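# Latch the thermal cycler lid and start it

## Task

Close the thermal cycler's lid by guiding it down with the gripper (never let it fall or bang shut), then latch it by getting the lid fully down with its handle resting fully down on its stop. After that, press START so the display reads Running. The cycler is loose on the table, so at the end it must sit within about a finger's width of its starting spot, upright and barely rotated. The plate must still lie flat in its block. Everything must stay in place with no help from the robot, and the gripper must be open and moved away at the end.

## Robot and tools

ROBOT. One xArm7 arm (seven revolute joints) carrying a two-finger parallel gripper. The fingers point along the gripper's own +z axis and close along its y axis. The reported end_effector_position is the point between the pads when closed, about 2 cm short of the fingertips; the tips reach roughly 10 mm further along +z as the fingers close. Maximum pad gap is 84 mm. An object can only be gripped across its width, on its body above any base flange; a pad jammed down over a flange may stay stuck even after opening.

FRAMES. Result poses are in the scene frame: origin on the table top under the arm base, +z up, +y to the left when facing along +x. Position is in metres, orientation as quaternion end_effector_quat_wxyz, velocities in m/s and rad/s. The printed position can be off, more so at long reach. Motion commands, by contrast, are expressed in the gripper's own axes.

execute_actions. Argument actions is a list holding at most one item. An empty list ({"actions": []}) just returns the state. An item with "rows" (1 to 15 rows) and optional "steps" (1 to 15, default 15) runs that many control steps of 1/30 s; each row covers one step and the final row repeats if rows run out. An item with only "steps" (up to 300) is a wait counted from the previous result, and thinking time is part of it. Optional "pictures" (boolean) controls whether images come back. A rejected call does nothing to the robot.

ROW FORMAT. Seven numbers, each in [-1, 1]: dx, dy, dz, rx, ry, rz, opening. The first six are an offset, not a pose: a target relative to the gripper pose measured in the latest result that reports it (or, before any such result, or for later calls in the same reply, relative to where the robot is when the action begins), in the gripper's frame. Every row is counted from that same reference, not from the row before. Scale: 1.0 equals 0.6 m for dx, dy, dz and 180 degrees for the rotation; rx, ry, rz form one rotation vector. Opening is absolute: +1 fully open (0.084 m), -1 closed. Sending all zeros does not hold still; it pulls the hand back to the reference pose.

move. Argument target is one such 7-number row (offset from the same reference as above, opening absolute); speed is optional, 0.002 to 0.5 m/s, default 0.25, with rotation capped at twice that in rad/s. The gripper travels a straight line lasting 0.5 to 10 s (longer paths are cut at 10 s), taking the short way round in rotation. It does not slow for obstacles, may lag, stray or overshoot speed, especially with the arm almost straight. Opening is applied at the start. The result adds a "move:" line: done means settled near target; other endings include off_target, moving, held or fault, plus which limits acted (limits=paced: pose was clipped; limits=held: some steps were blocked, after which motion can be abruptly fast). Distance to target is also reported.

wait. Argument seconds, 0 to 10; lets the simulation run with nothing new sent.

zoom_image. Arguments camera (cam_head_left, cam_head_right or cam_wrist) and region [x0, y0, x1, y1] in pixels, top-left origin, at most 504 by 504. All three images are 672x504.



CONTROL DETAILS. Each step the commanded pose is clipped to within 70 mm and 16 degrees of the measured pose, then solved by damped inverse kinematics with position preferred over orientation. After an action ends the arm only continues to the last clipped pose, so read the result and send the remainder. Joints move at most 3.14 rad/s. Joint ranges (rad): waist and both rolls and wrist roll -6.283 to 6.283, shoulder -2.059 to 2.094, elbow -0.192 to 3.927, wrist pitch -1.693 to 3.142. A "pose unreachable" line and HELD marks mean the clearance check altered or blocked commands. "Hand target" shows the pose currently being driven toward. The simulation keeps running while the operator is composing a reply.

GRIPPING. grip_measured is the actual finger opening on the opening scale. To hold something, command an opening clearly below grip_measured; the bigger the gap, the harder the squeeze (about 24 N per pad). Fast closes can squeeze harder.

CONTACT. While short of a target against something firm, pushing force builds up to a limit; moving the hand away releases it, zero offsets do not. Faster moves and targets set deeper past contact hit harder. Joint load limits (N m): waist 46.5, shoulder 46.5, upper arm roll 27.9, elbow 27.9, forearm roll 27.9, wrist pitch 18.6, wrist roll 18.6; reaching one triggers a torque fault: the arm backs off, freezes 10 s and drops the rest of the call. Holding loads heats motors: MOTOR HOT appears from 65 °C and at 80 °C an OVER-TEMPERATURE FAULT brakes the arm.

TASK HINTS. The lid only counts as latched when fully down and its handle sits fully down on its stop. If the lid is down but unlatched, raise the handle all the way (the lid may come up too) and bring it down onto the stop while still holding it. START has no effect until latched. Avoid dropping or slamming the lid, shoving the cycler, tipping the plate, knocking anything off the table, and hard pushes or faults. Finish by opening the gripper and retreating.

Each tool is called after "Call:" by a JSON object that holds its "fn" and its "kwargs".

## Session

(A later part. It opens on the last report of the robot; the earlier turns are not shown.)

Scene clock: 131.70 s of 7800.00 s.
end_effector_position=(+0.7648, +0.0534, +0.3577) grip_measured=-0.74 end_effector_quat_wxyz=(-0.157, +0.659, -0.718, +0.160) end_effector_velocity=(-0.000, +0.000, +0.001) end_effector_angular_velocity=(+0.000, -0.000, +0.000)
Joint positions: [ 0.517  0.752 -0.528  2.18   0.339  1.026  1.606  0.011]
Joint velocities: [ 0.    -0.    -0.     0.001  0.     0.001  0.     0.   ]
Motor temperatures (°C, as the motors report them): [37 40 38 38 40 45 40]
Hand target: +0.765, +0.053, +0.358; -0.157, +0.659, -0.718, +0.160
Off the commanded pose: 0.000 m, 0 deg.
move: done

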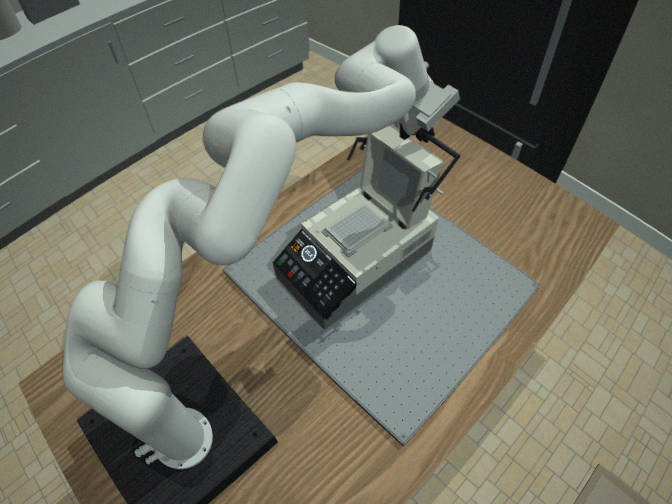

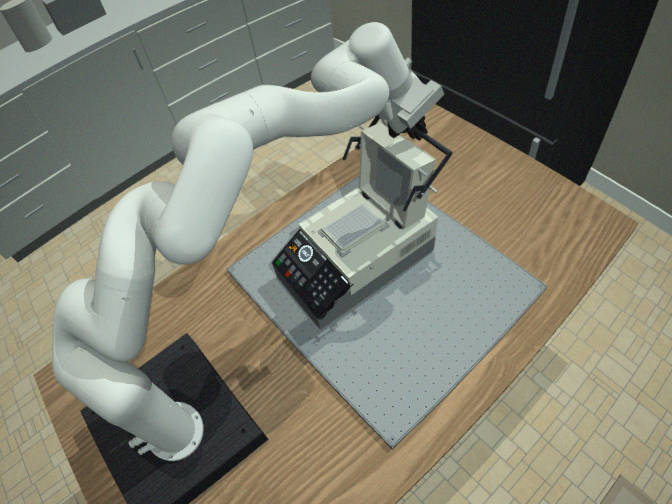

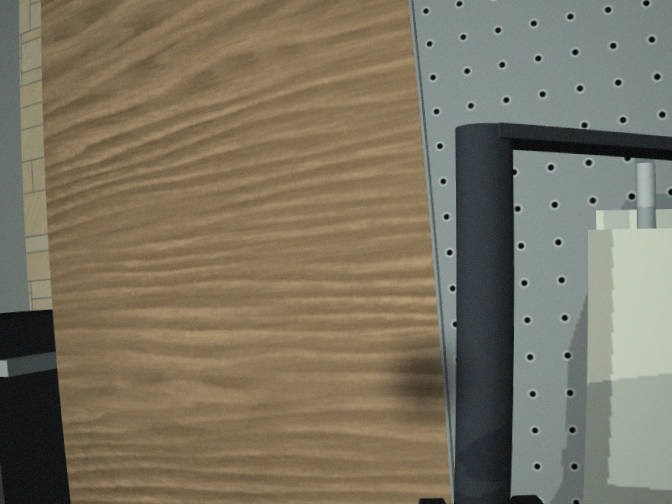

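Call:
{"fn": "move", "kwargs": {"target": [0,-0.014,0.04,0,0,0,-1], "speed": 0.015}}

Call:
{"fn": "move", "kwargs": {"target": [0,0.04,-0.034,0,0,0,-1], "speed": 0.015}}

Scene clock: 143.20 s of 7800.00 s.
end_effector_position=(+0.7809, +0.0523, +0.3373) grip_measured=-0.74 end_effector_quat_wxyz=(-0.154, +0.660, -0.719, +0.157) end_effector_velocity=(-0.000, +0.000, +0.000) end_effector_angular_velocity=(+0.002, +0.006, -0.000)
Joint positions: [ 0.463  0.855 -0.508  2.312  0.36   1.058  1.612  0.012]
Joint velocities: [-0.005  0.008 -0.001  0.017  0.005  0.015  0.001  0.   ]
Motor temperatures (°C, as the motors report them): [37 40 38 38 40 45 40]
Hand target: +0.783, +0.052, +0.340; -0.157, +0.659, -0.718, +0.160
Off the commanded pose: 0.003 m, 1 deg.
After step 90, 6.57 s passed at rest.
move: done

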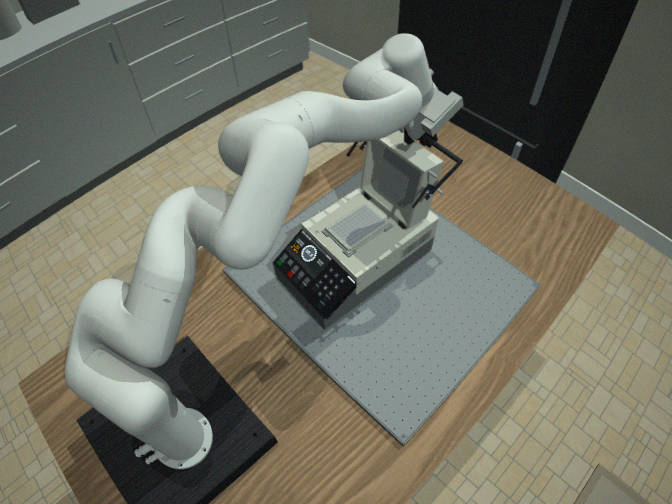

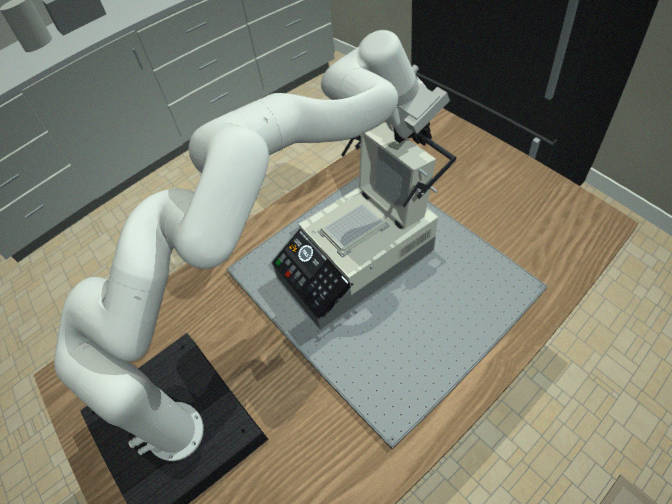

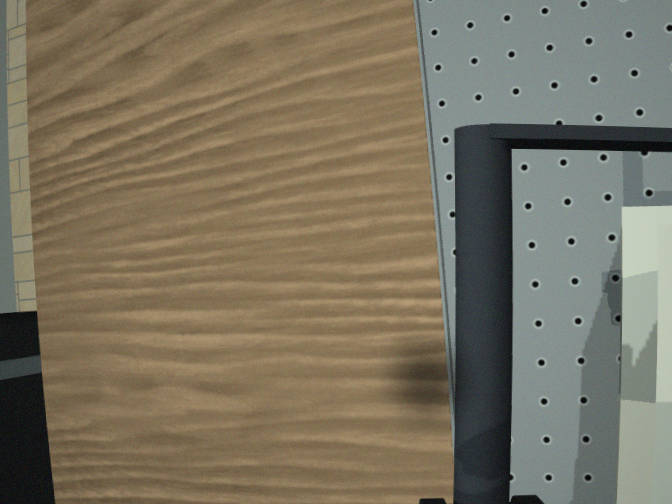

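Scene clock: 145.53 s of 7800.00 s.
end_effector_position=(+0.7507, +0.0548, +0.3450) grip_measured=-0.74 end_effector_quat_wxyz=(-0.154, +0.660, -0.719, +0.157) end_effector_velocity=(-0.001, -0.000, +0.002) end_effector_angular_velocity=(-0.000, -0.004, +0.000)
Joint positions: [ 0.568  0.688 -0.542  2.034  0.327  0.961  1.598  0.011]
Joint velocities: [ 0.005 -0.009 -0.002 -0.012 -0.003 -0.007 -0.    -0.   ]
Motor temperatures (°C, as the motors report them): [37 40 38 38 40 45 40]
Hand target: +0.751, +0.055, +0.346; -0.154, +0.660, -0.719, +0.157
Off the commanded pose: 0.000 m, 0 deg.
move: done

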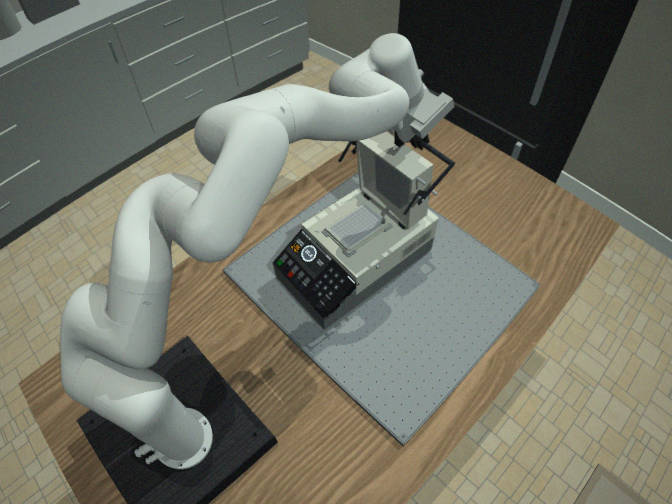

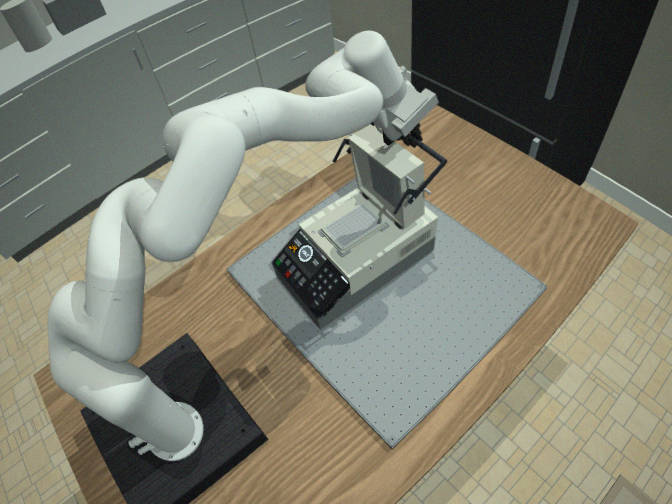

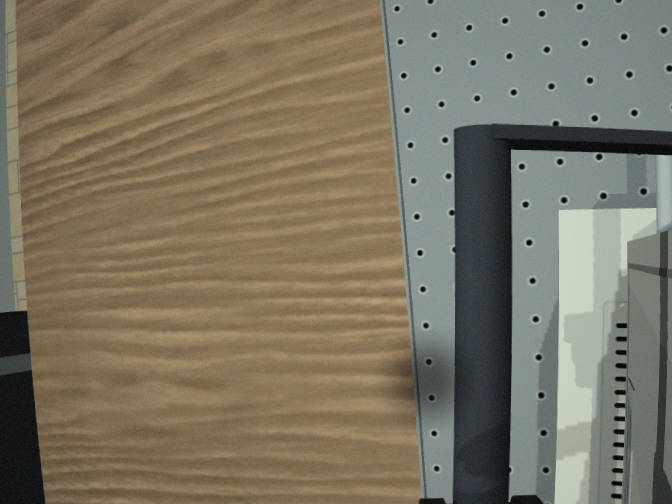

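Call:
{"fn": "move", "kwargs": {"target": [0,0.067,-0.048,0,0,0,-1], "speed": 0.02}}

Call:
{"fn": "move", "kwargs": {"target": [0,0.0775,-0.019,-0.015,0,0,-1], "speed": 0.02}}

Scene clock: 149.20 s of 7800.00 s.
end_effector_position=(+0.7024, +0.0589, +0.3539) grip_measured=-0.74 end_effector_quat_wxyz=(-0.153, +0.660, -0.719, +0.157) end_effector_velocity=(-0.001, -0.000, -0.000) end_effector_angular_velocity=(-0.001, +0.001, -0.001)
Joint positions: [ 0.704  0.481 -0.592  1.727  0.247  0.86   1.622  0.011]
Joint velocities: [ 0.004 -0.005 -0.002 -0.009 -0.003 -0.003  0.002 -0.   ]
Motor temperatures (°C, as the motors report them): [37 40 38 38 40 45 40]
Hand target: +0.702, +0.059, +0.354; -0.153, +0.660, -0.719, +0.157
Off the commanded pose: 0.000 m, 0 deg.
move: done

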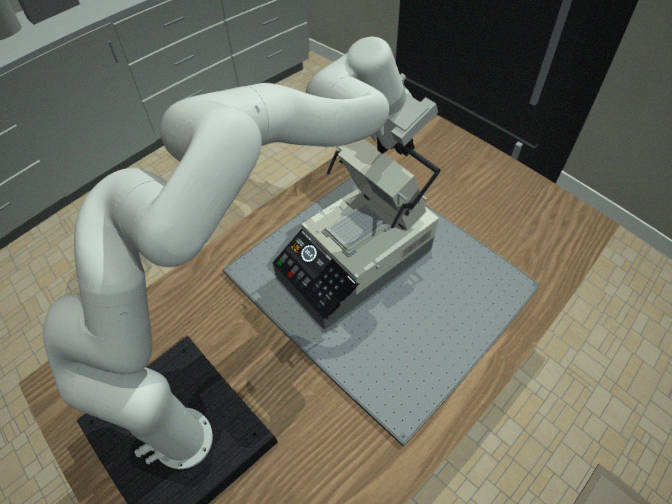

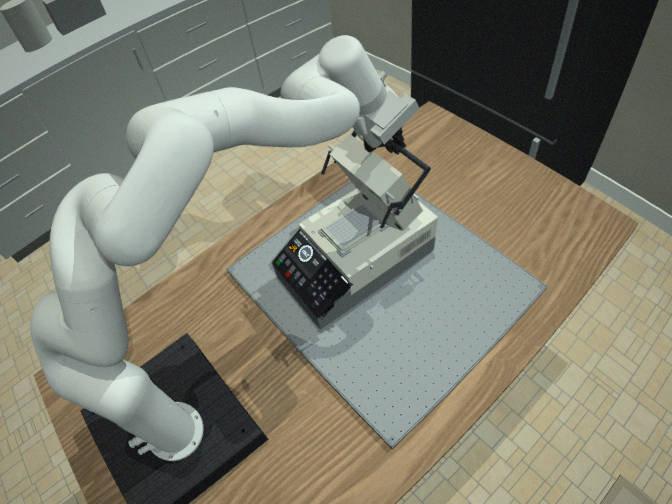

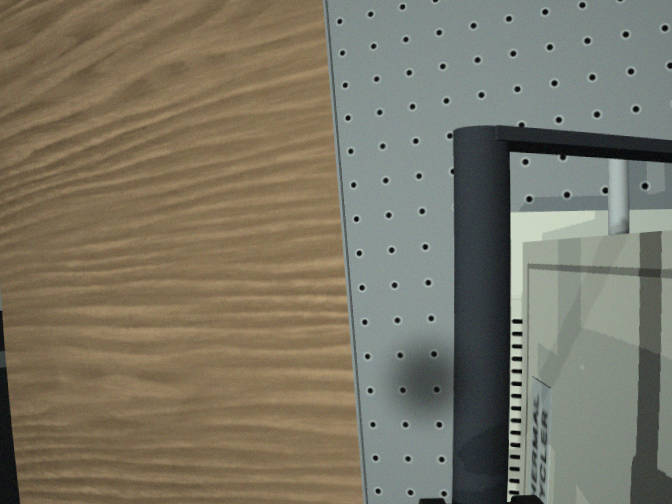

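Scene clock: 151.87 s of 7800.00 s.
end_effector_position=(+0.6557, +0.0631, +0.3444) grip_measured=-0.74 end_effector_quat_wxyz=(-0.138, +0.663, -0.722, +0.140) end_effector_velocity=(-0.002, +0.000, -0.001) end_effector_angular_velocity=(-0.000, +0.003, -0.001)
Joint positions: [ 0.798  0.338 -0.623  1.524  0.164  0.834  1.67   0.011]
Joint velocities: [ 0.002 -0.003 -0.    -0.006 -0.003 -0.     0.002 -0.   ]
Motor temperatures (°C, as the motors report them): [37 40 38 38 40 45 40]
Hand target: +0.656, +0.063, +0.345; -0.138, +0.663, -0.722, +0.140
Off the commanded pose: 0.000 m, 0 deg.
move: done

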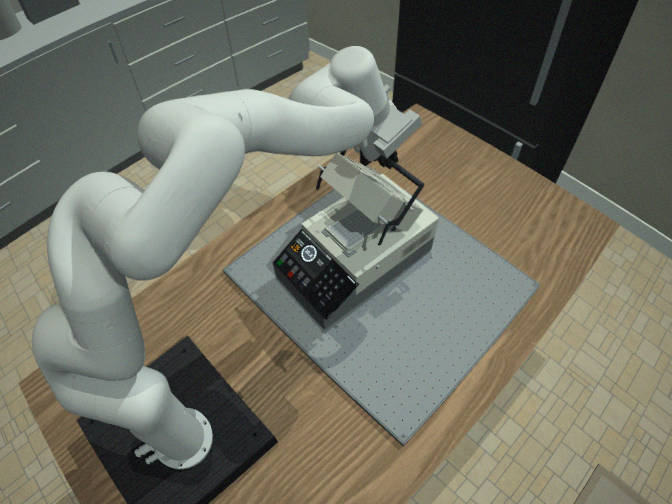

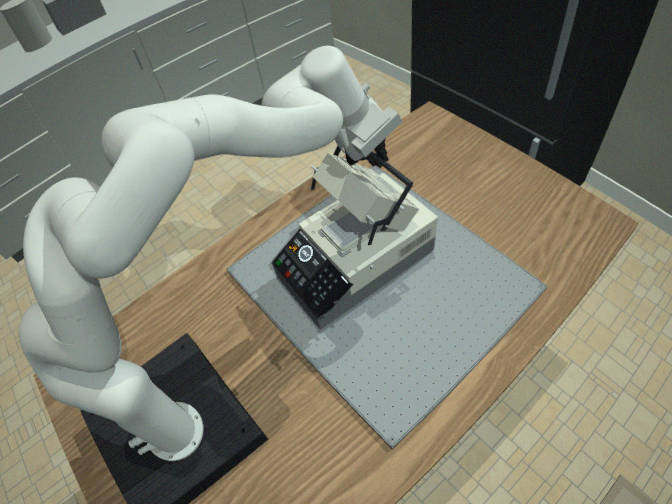

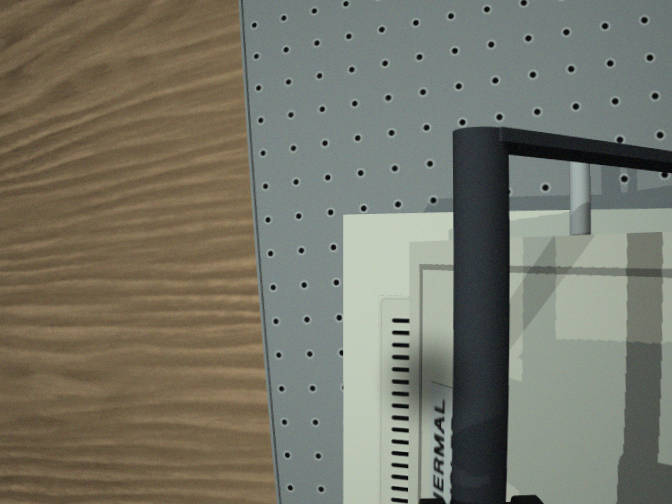

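Call:
{"fn": "move", "kwargs": {"target": [0,0.084,-0.002,-0.017,0,0,-1], "speed": 0.02}}

Call:
{"fn": "move", "kwargs": {"target": [0,0.066,0.024,0,0,0,-1], "speed": 0.015}}

Scene clock: 155.90 s of 7800.00 s.
end_effector_position=(+0.6090, +0.0673, +0.3262) grip_measured=-0.74 end_effector_quat_wxyz=(-0.120, +0.667, -0.726, +0.120) end_effector_velocity=(-0.001, +0.000, -0.001) end_effector_angular_velocity=(-0.000, +0.002, -0.000)
Joint positions: [ 0.873  0.208 -0.641  1.34   0.071  0.812  1.737  0.011]
Joint velocities: [ 0.002 -0.003 -0.    -0.006 -0.003 -0.001  0.003  0.   ]
Motor temperatures (°C, as the motors report them): [37 40 38 38 40 45 40]
Hand target: +0.609, +0.067, +0.326; -0.120, +0.667, -0.726, +0.120
Off the commanded pose: 0.000 m, 0 deg.
move: done

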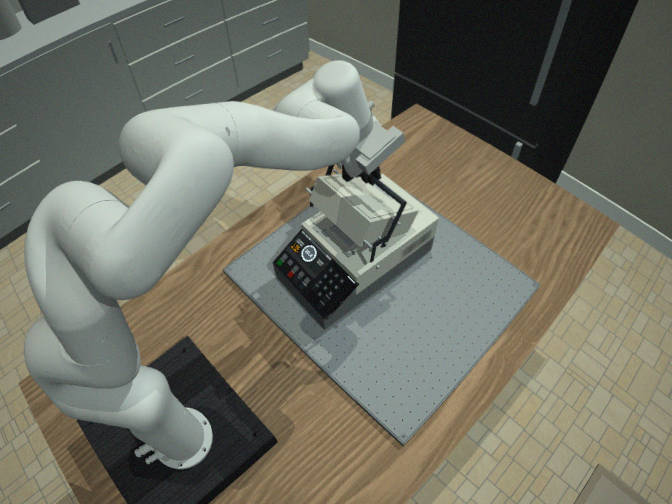

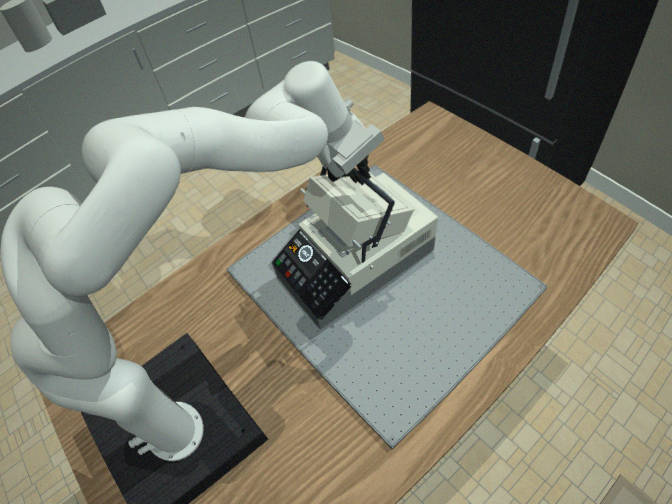

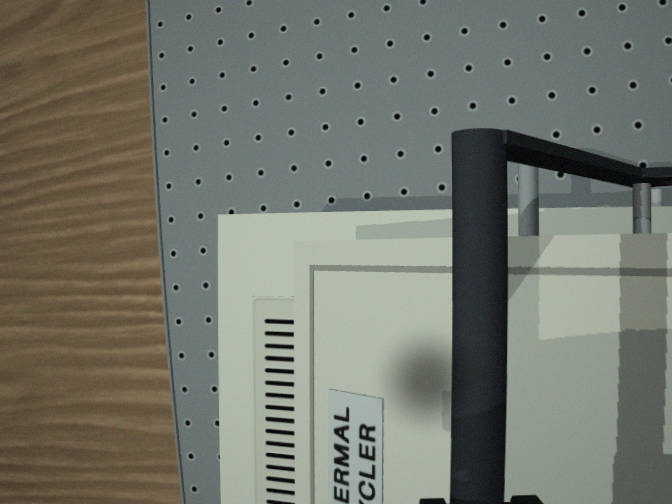

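Scene clock: 158.93 s of 7800.00 s.
end_effector_position=(+0.5766, +0.0702, +0.2995) grip_measured=-0.76 end_effector_quat_wxyz=(-0.119, +0.666, -0.726, +0.120) end_effector_velocity=(-0.000, +0.000, -0.000) end_effector_angular_velocity=(+0.000, -0.003, -0.000)
Joint positions: [ 0.922  0.112 -0.648  1.158 -0.021  0.711  1.814  0.011]
Joint velocities: [ 0.001 -0.003  0.    -0.005 -0.004 -0.005  0.004 -0.   ]
Motor temperatures (°C, as the motors report them): [37 40 38 38 40 45 40]
Hand target: +0.577, +0.070, +0.300; -0.120, +0.666, -0.726, +0.120
Off the commanded pose: 0.000 m, 0 deg.
move: done

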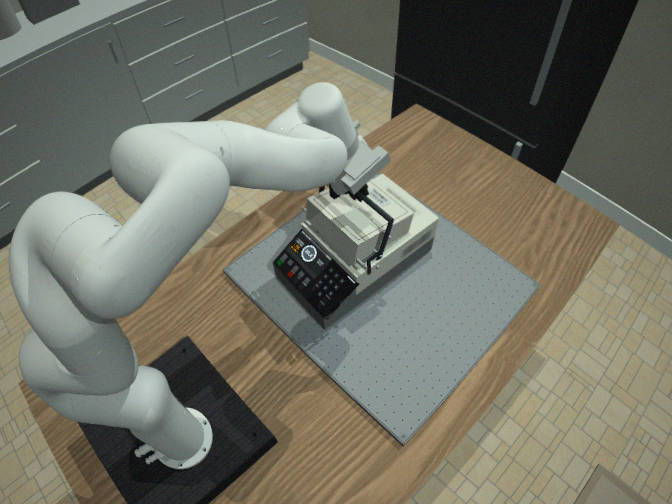

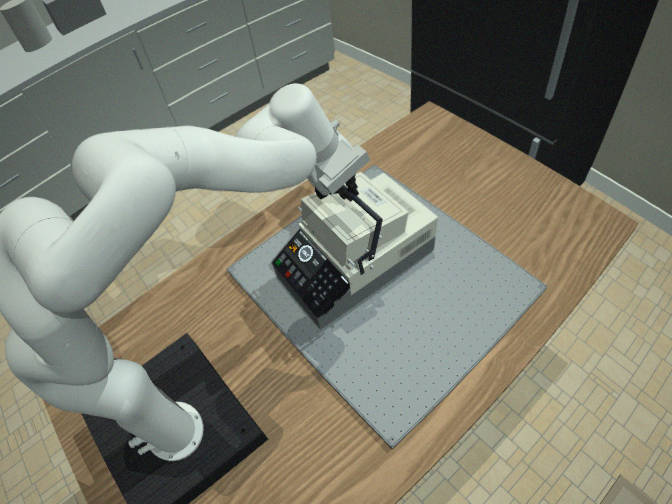

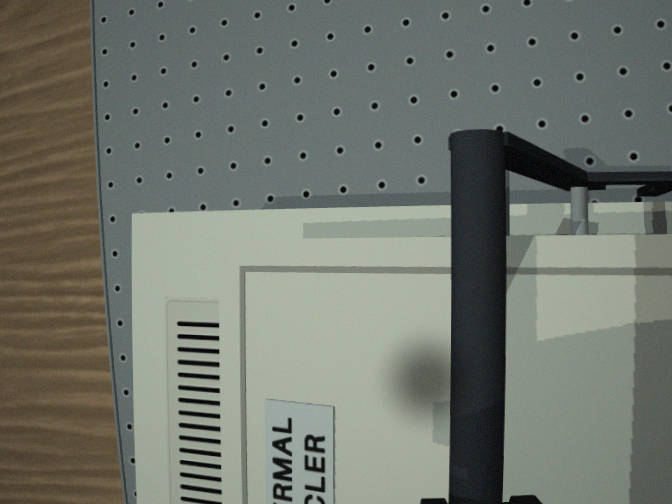

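Call:
{"fn": "move", "kwargs": {"target": [0,0.008,0.018,0,0,0,-1], "speed": 0.01}}

Call:
{"fn": "move", "kwargs": {"target": [0,0.071,-0.0215,0,0,0,-1], "speed": 0.02}}

Call:
{"fn": "move", "kwargs": {"target": [0,0.0745,0.01,0,0,0,-1], "speed": 0.025}}

Scene clock: 162.00 s of 7800.00 s.
end_effector_position=(+0.5767, +0.0704, +0.2909) grip_measured=-0.75 end_effector_quat_wxyz=(-0.122, +0.666, -0.726, +0.121) end_effector_velocity=(-0.001, +0.000, -0.003) end_effector_angular_velocity=(-0.000, +0.004, +0.000)
Joint positions: [ 0.92   0.12  -0.648  1.138 -0.011  0.679  1.81   0.011]
Joint velocities: [ 0.001  0.002 -0.    -0.006  0.002 -0.003 -0.001  0.   ]
Motor temperatures (°C, as the motors report them): [37 40 38 38 40 45 40]
Hand target: +0.576, +0.070, +0.288; -0.119, +0.666, -0.726, +0.120
Off the commanded pose: 0.003 m, 0 deg.
move: done

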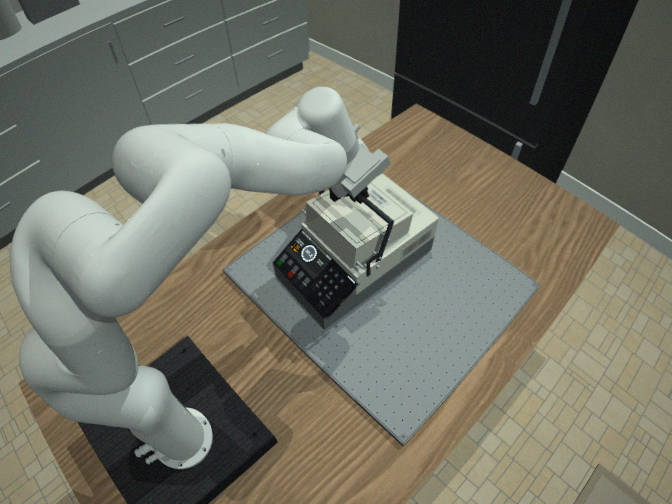

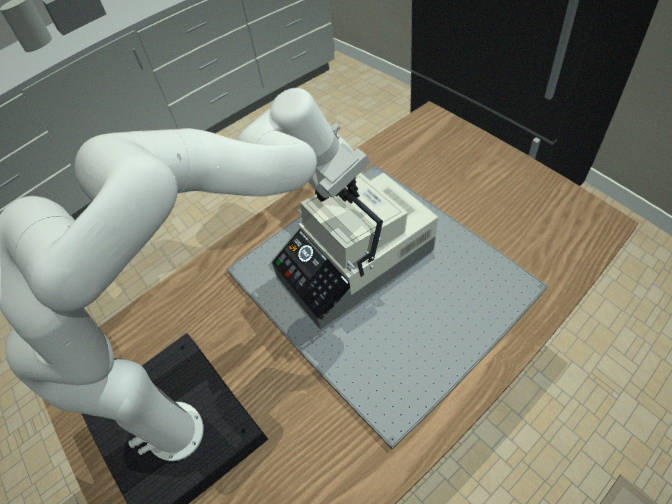

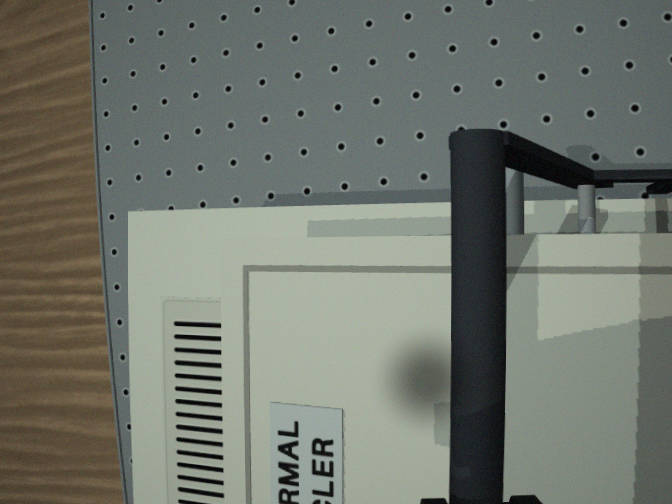

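Scene clock: 164.50 s of 7800.00 s.
end_effector_position=(+0.5324, +0.0743, +0.2886) grip_measured=-0.80 end_effector_quat_wxyz=(-0.122, +0.666, -0.726, +0.121) end_effector_velocity=(-0.000, -0.000, +0.001) end_effector_angular_velocity=(+0.000, -0.004, -0.001)
Joint positions: [ 0.955 -0.046 -0.636  0.974 -0.19   0.658  1.958  0.009]
Joint velocities: [-0.001 -0.005  0.001 -0.003 -0.007 -0.002  0.006 -0.   ]
Motor temperatures (°C, as the motors report them): [37 39 38 38 40 45 40]
Hand target: +0.532, +0.074, +0.289; -0.122, +0.666, -0.726, +0.121
Off the commanded pose: 0.000 m, 0 deg.
move: done

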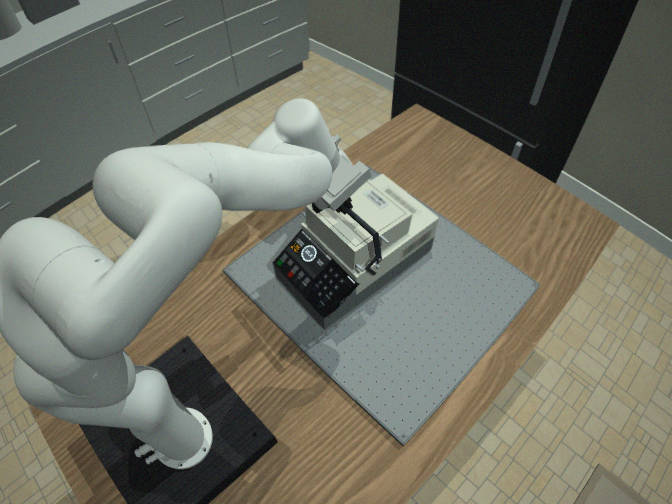

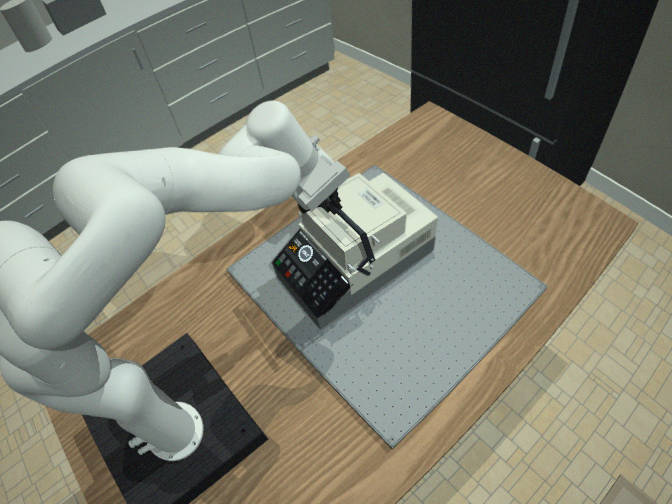

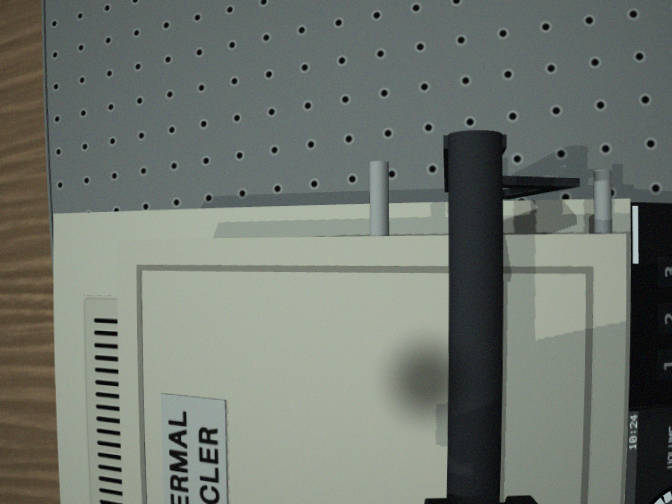

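Scene clock: 166.57 s of 7800.00 s.
end_effector_position=(+0.4919, +0.0783, +0.2671) grip_measured=-0.82 end_effector_quat_wxyz=(-0.121, +0.666, -0.726, +0.120) end_effector_velocity=(-0.004, +0.000, -0.005) end_effector_angular_velocity=(-0.004, +0.007, +0.001)
Joint positions: [ 0.942 -0.158 -0.597  0.81  -0.327  0.607  2.085  0.008]
Joint velocities: [-0.002  0.001  0.003 -0.012 -0.005 -0.004  0.005  0.   ]
Motor temperatures (°C, as the motors report them): [37 39 38 38 40 45 40]
Hand target: +0.492, +0.078, +0.268; -0.122, +0.666, -0.726, +0.121
Off the commanded pose: 0.001 m, 0 deg.
move: done

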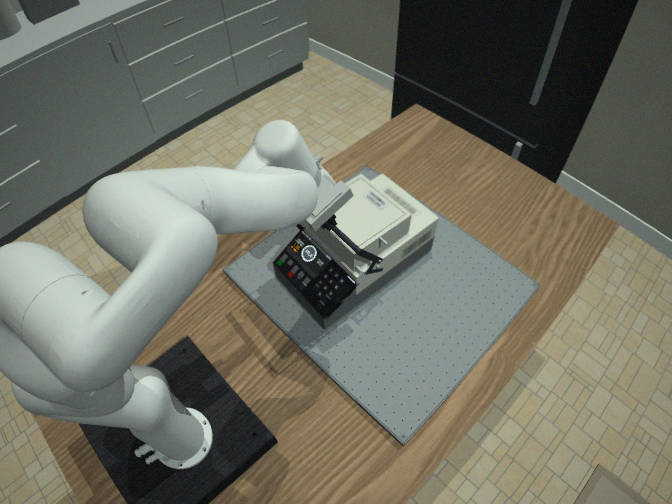

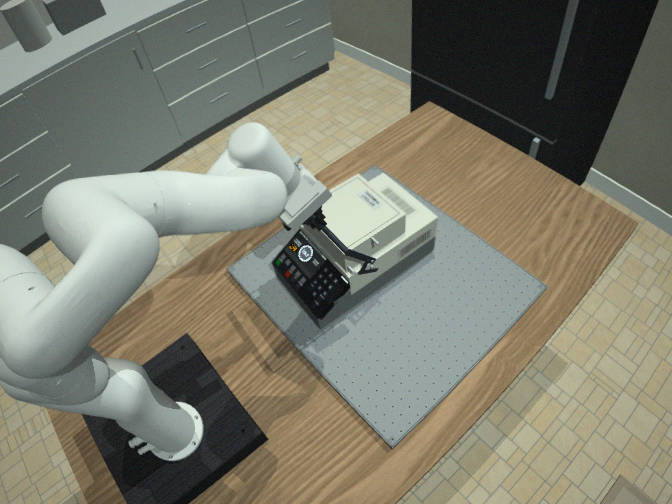

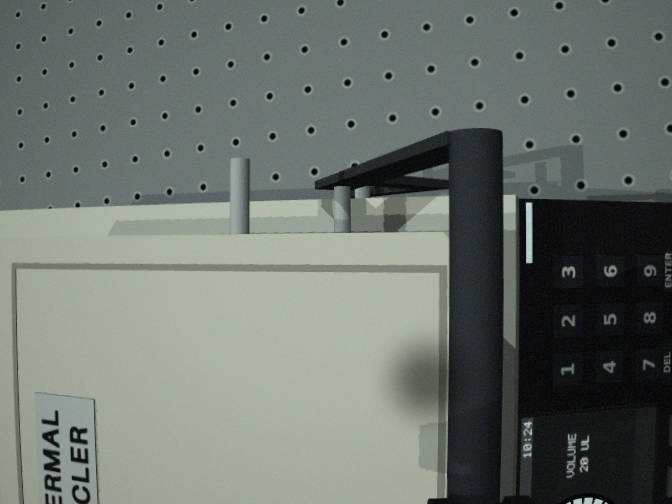

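Call:
{"fn": "move", "kwargs": {"target": [0,0,0,0,0,0,-0.55], "speed": 0.02}}

Call:
{"fn": "move", "kwargs": {"target": [0,0,0.022,0,0,0,-0.55], "speed": 0.02}}

Call:
{"fn": "move", "kwargs": {"target": [0,0,0,0,0,0,-1], "speed": 0.02}}

Scene clock: 168.77 s of 7800.00 s.
end_effector_position=(+0.4919, +0.0781, +0.2671) grip_measured=-0.56 end_effector_quat_wxyz=(-0.121, +0.666, -0.726, +0.120) end_effector_velocity=(-0.000, -0.000, -0.001) end_effector_angular_velocity=(-0.001, +0.001, -0.001)
Joint positions: [ 0.942 -0.158 -0.597  0.81  -0.327  0.607  2.085  0.019]
Joint velocities: [ 0.     0.002 -0.    -0.     0.001  0.     0.    -0.   ]
Motor temperatures (°C, as the motors report them): [37 39 38 37 40 45 40]
Hand target: +0.492, +0.078, +0.267; -0.121, +0.666, -0.726, +0.120
Off the commanded pose: 0.000 m, 0 deg.
move: done

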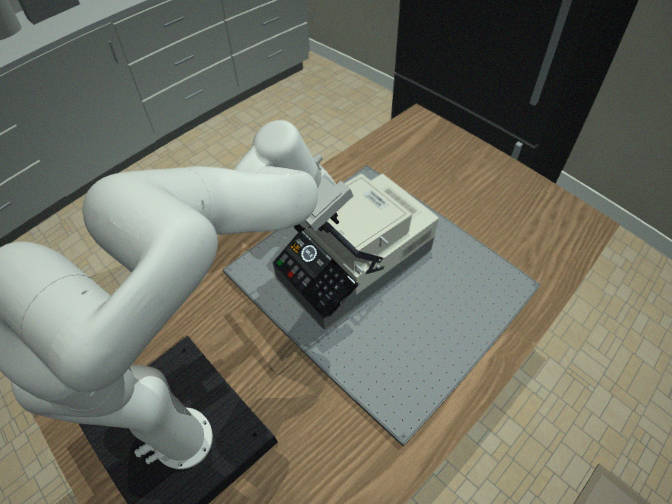

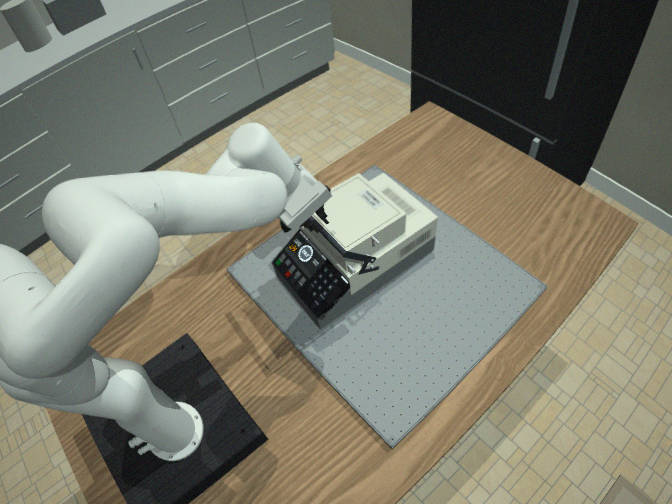

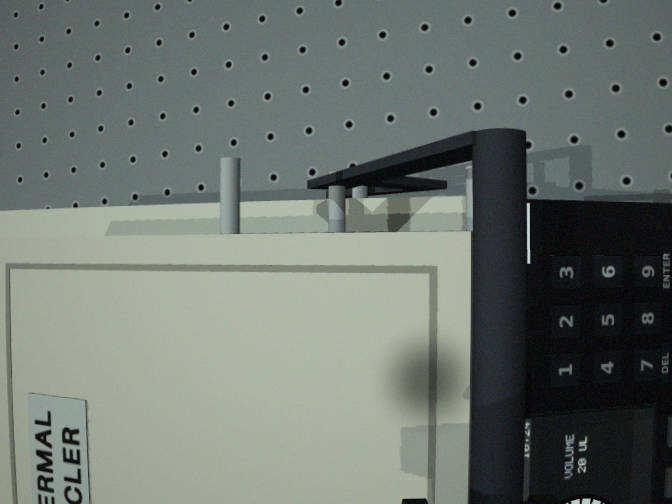

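Scene clock: 169.77 s of 7800.00 s.
end_effector_position=(+0.5049, +0.0777, +0.2723) grip_measured=-0.56 end_effector_quat_wxyz=(+0.139, -0.661, +0.726, -0.125) end_effector_velocity=(+0.000, +0.001, +0.000) end_effector_angular_velocity=(-0.003, +0.004, +0.001)
Joint positions: [ 0.947 -0.14  -0.614  0.825 -0.307  0.565  2.069  0.019]
Joint velocities: [ 0.011  0.003 -0.008  0.006  0.     0.008  0.    -0.   ]
Motor temperatures (°C, as the motors report them): [37 39 38 37 40 45 40]
Hand target: +0.496, +0.078, +0.255; +0.121, -0.666, +0.726, -0.120
Off the commanded pose: 0.020 m, 2 deg.
move: off_target

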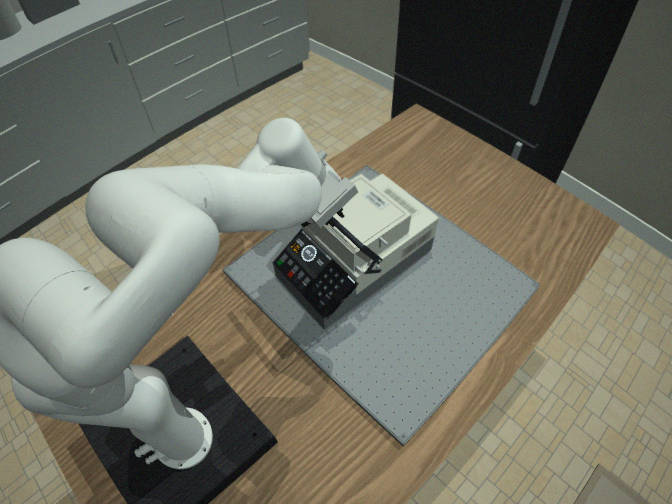

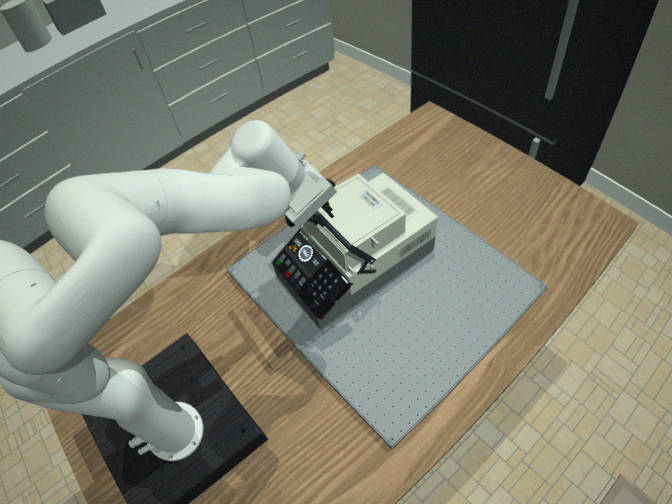

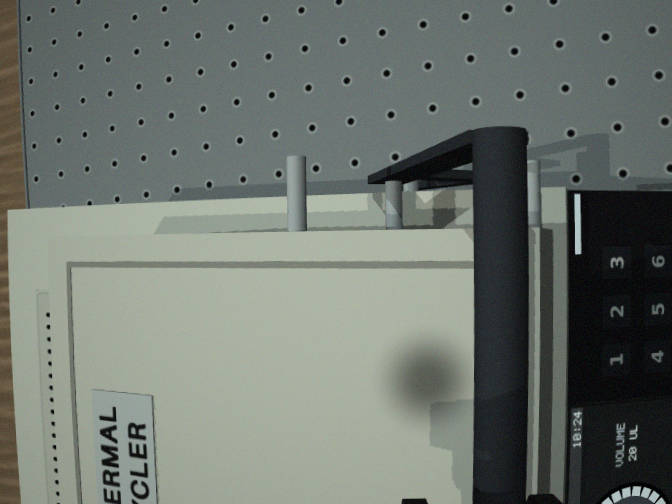

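Scene clock: 170.27 s of 7800.00 s.
end_effector_position=(+0.5071, +0.0776, +0.2756) grip_measured=-0.83 end_effector_quat_wxyz=(+0.141, -0.660, +0.726, -0.127) end_effector_velocity=(+0.001, +0.000, +0.001) end_effector_angular_velocity=(-0.001, +0.001, -0.000)
Joint positions: [ 0.948 -0.141 -0.616  0.831 -0.307  0.565  2.07   0.007]
Joint velocities: [ 0.002  0.002 -0.001  0.005  0.001  0.004  0.    -0.   ]
Motor temperatures (°C, as the motors report them): [37 39 38 37 40 45 40]
Hand target: +0.505, +0.078, +0.272; +0.138, -0.661, +0.726, -0.125
Off the commanded pose: 0.004 m, 0 deg.
move: off_target

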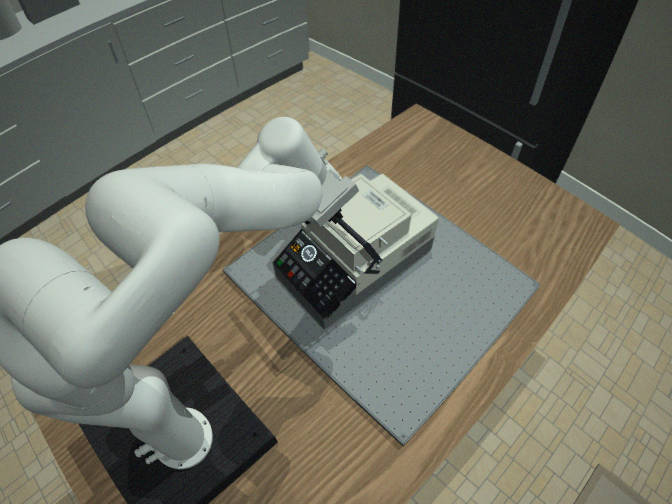

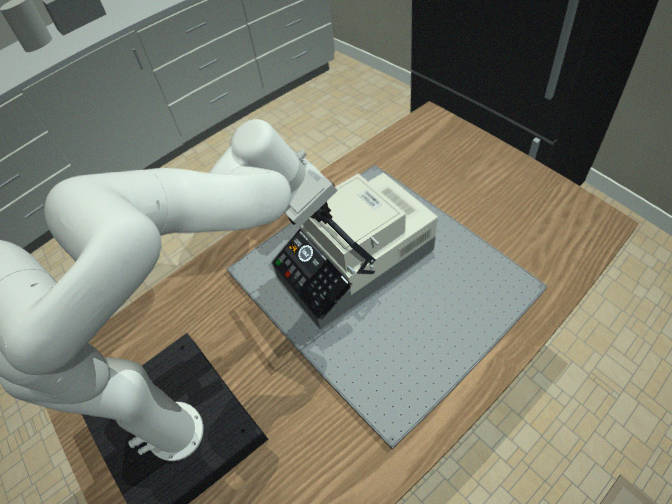

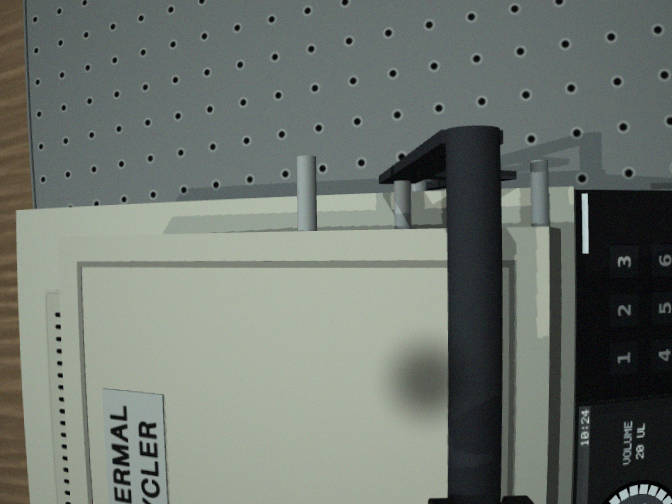

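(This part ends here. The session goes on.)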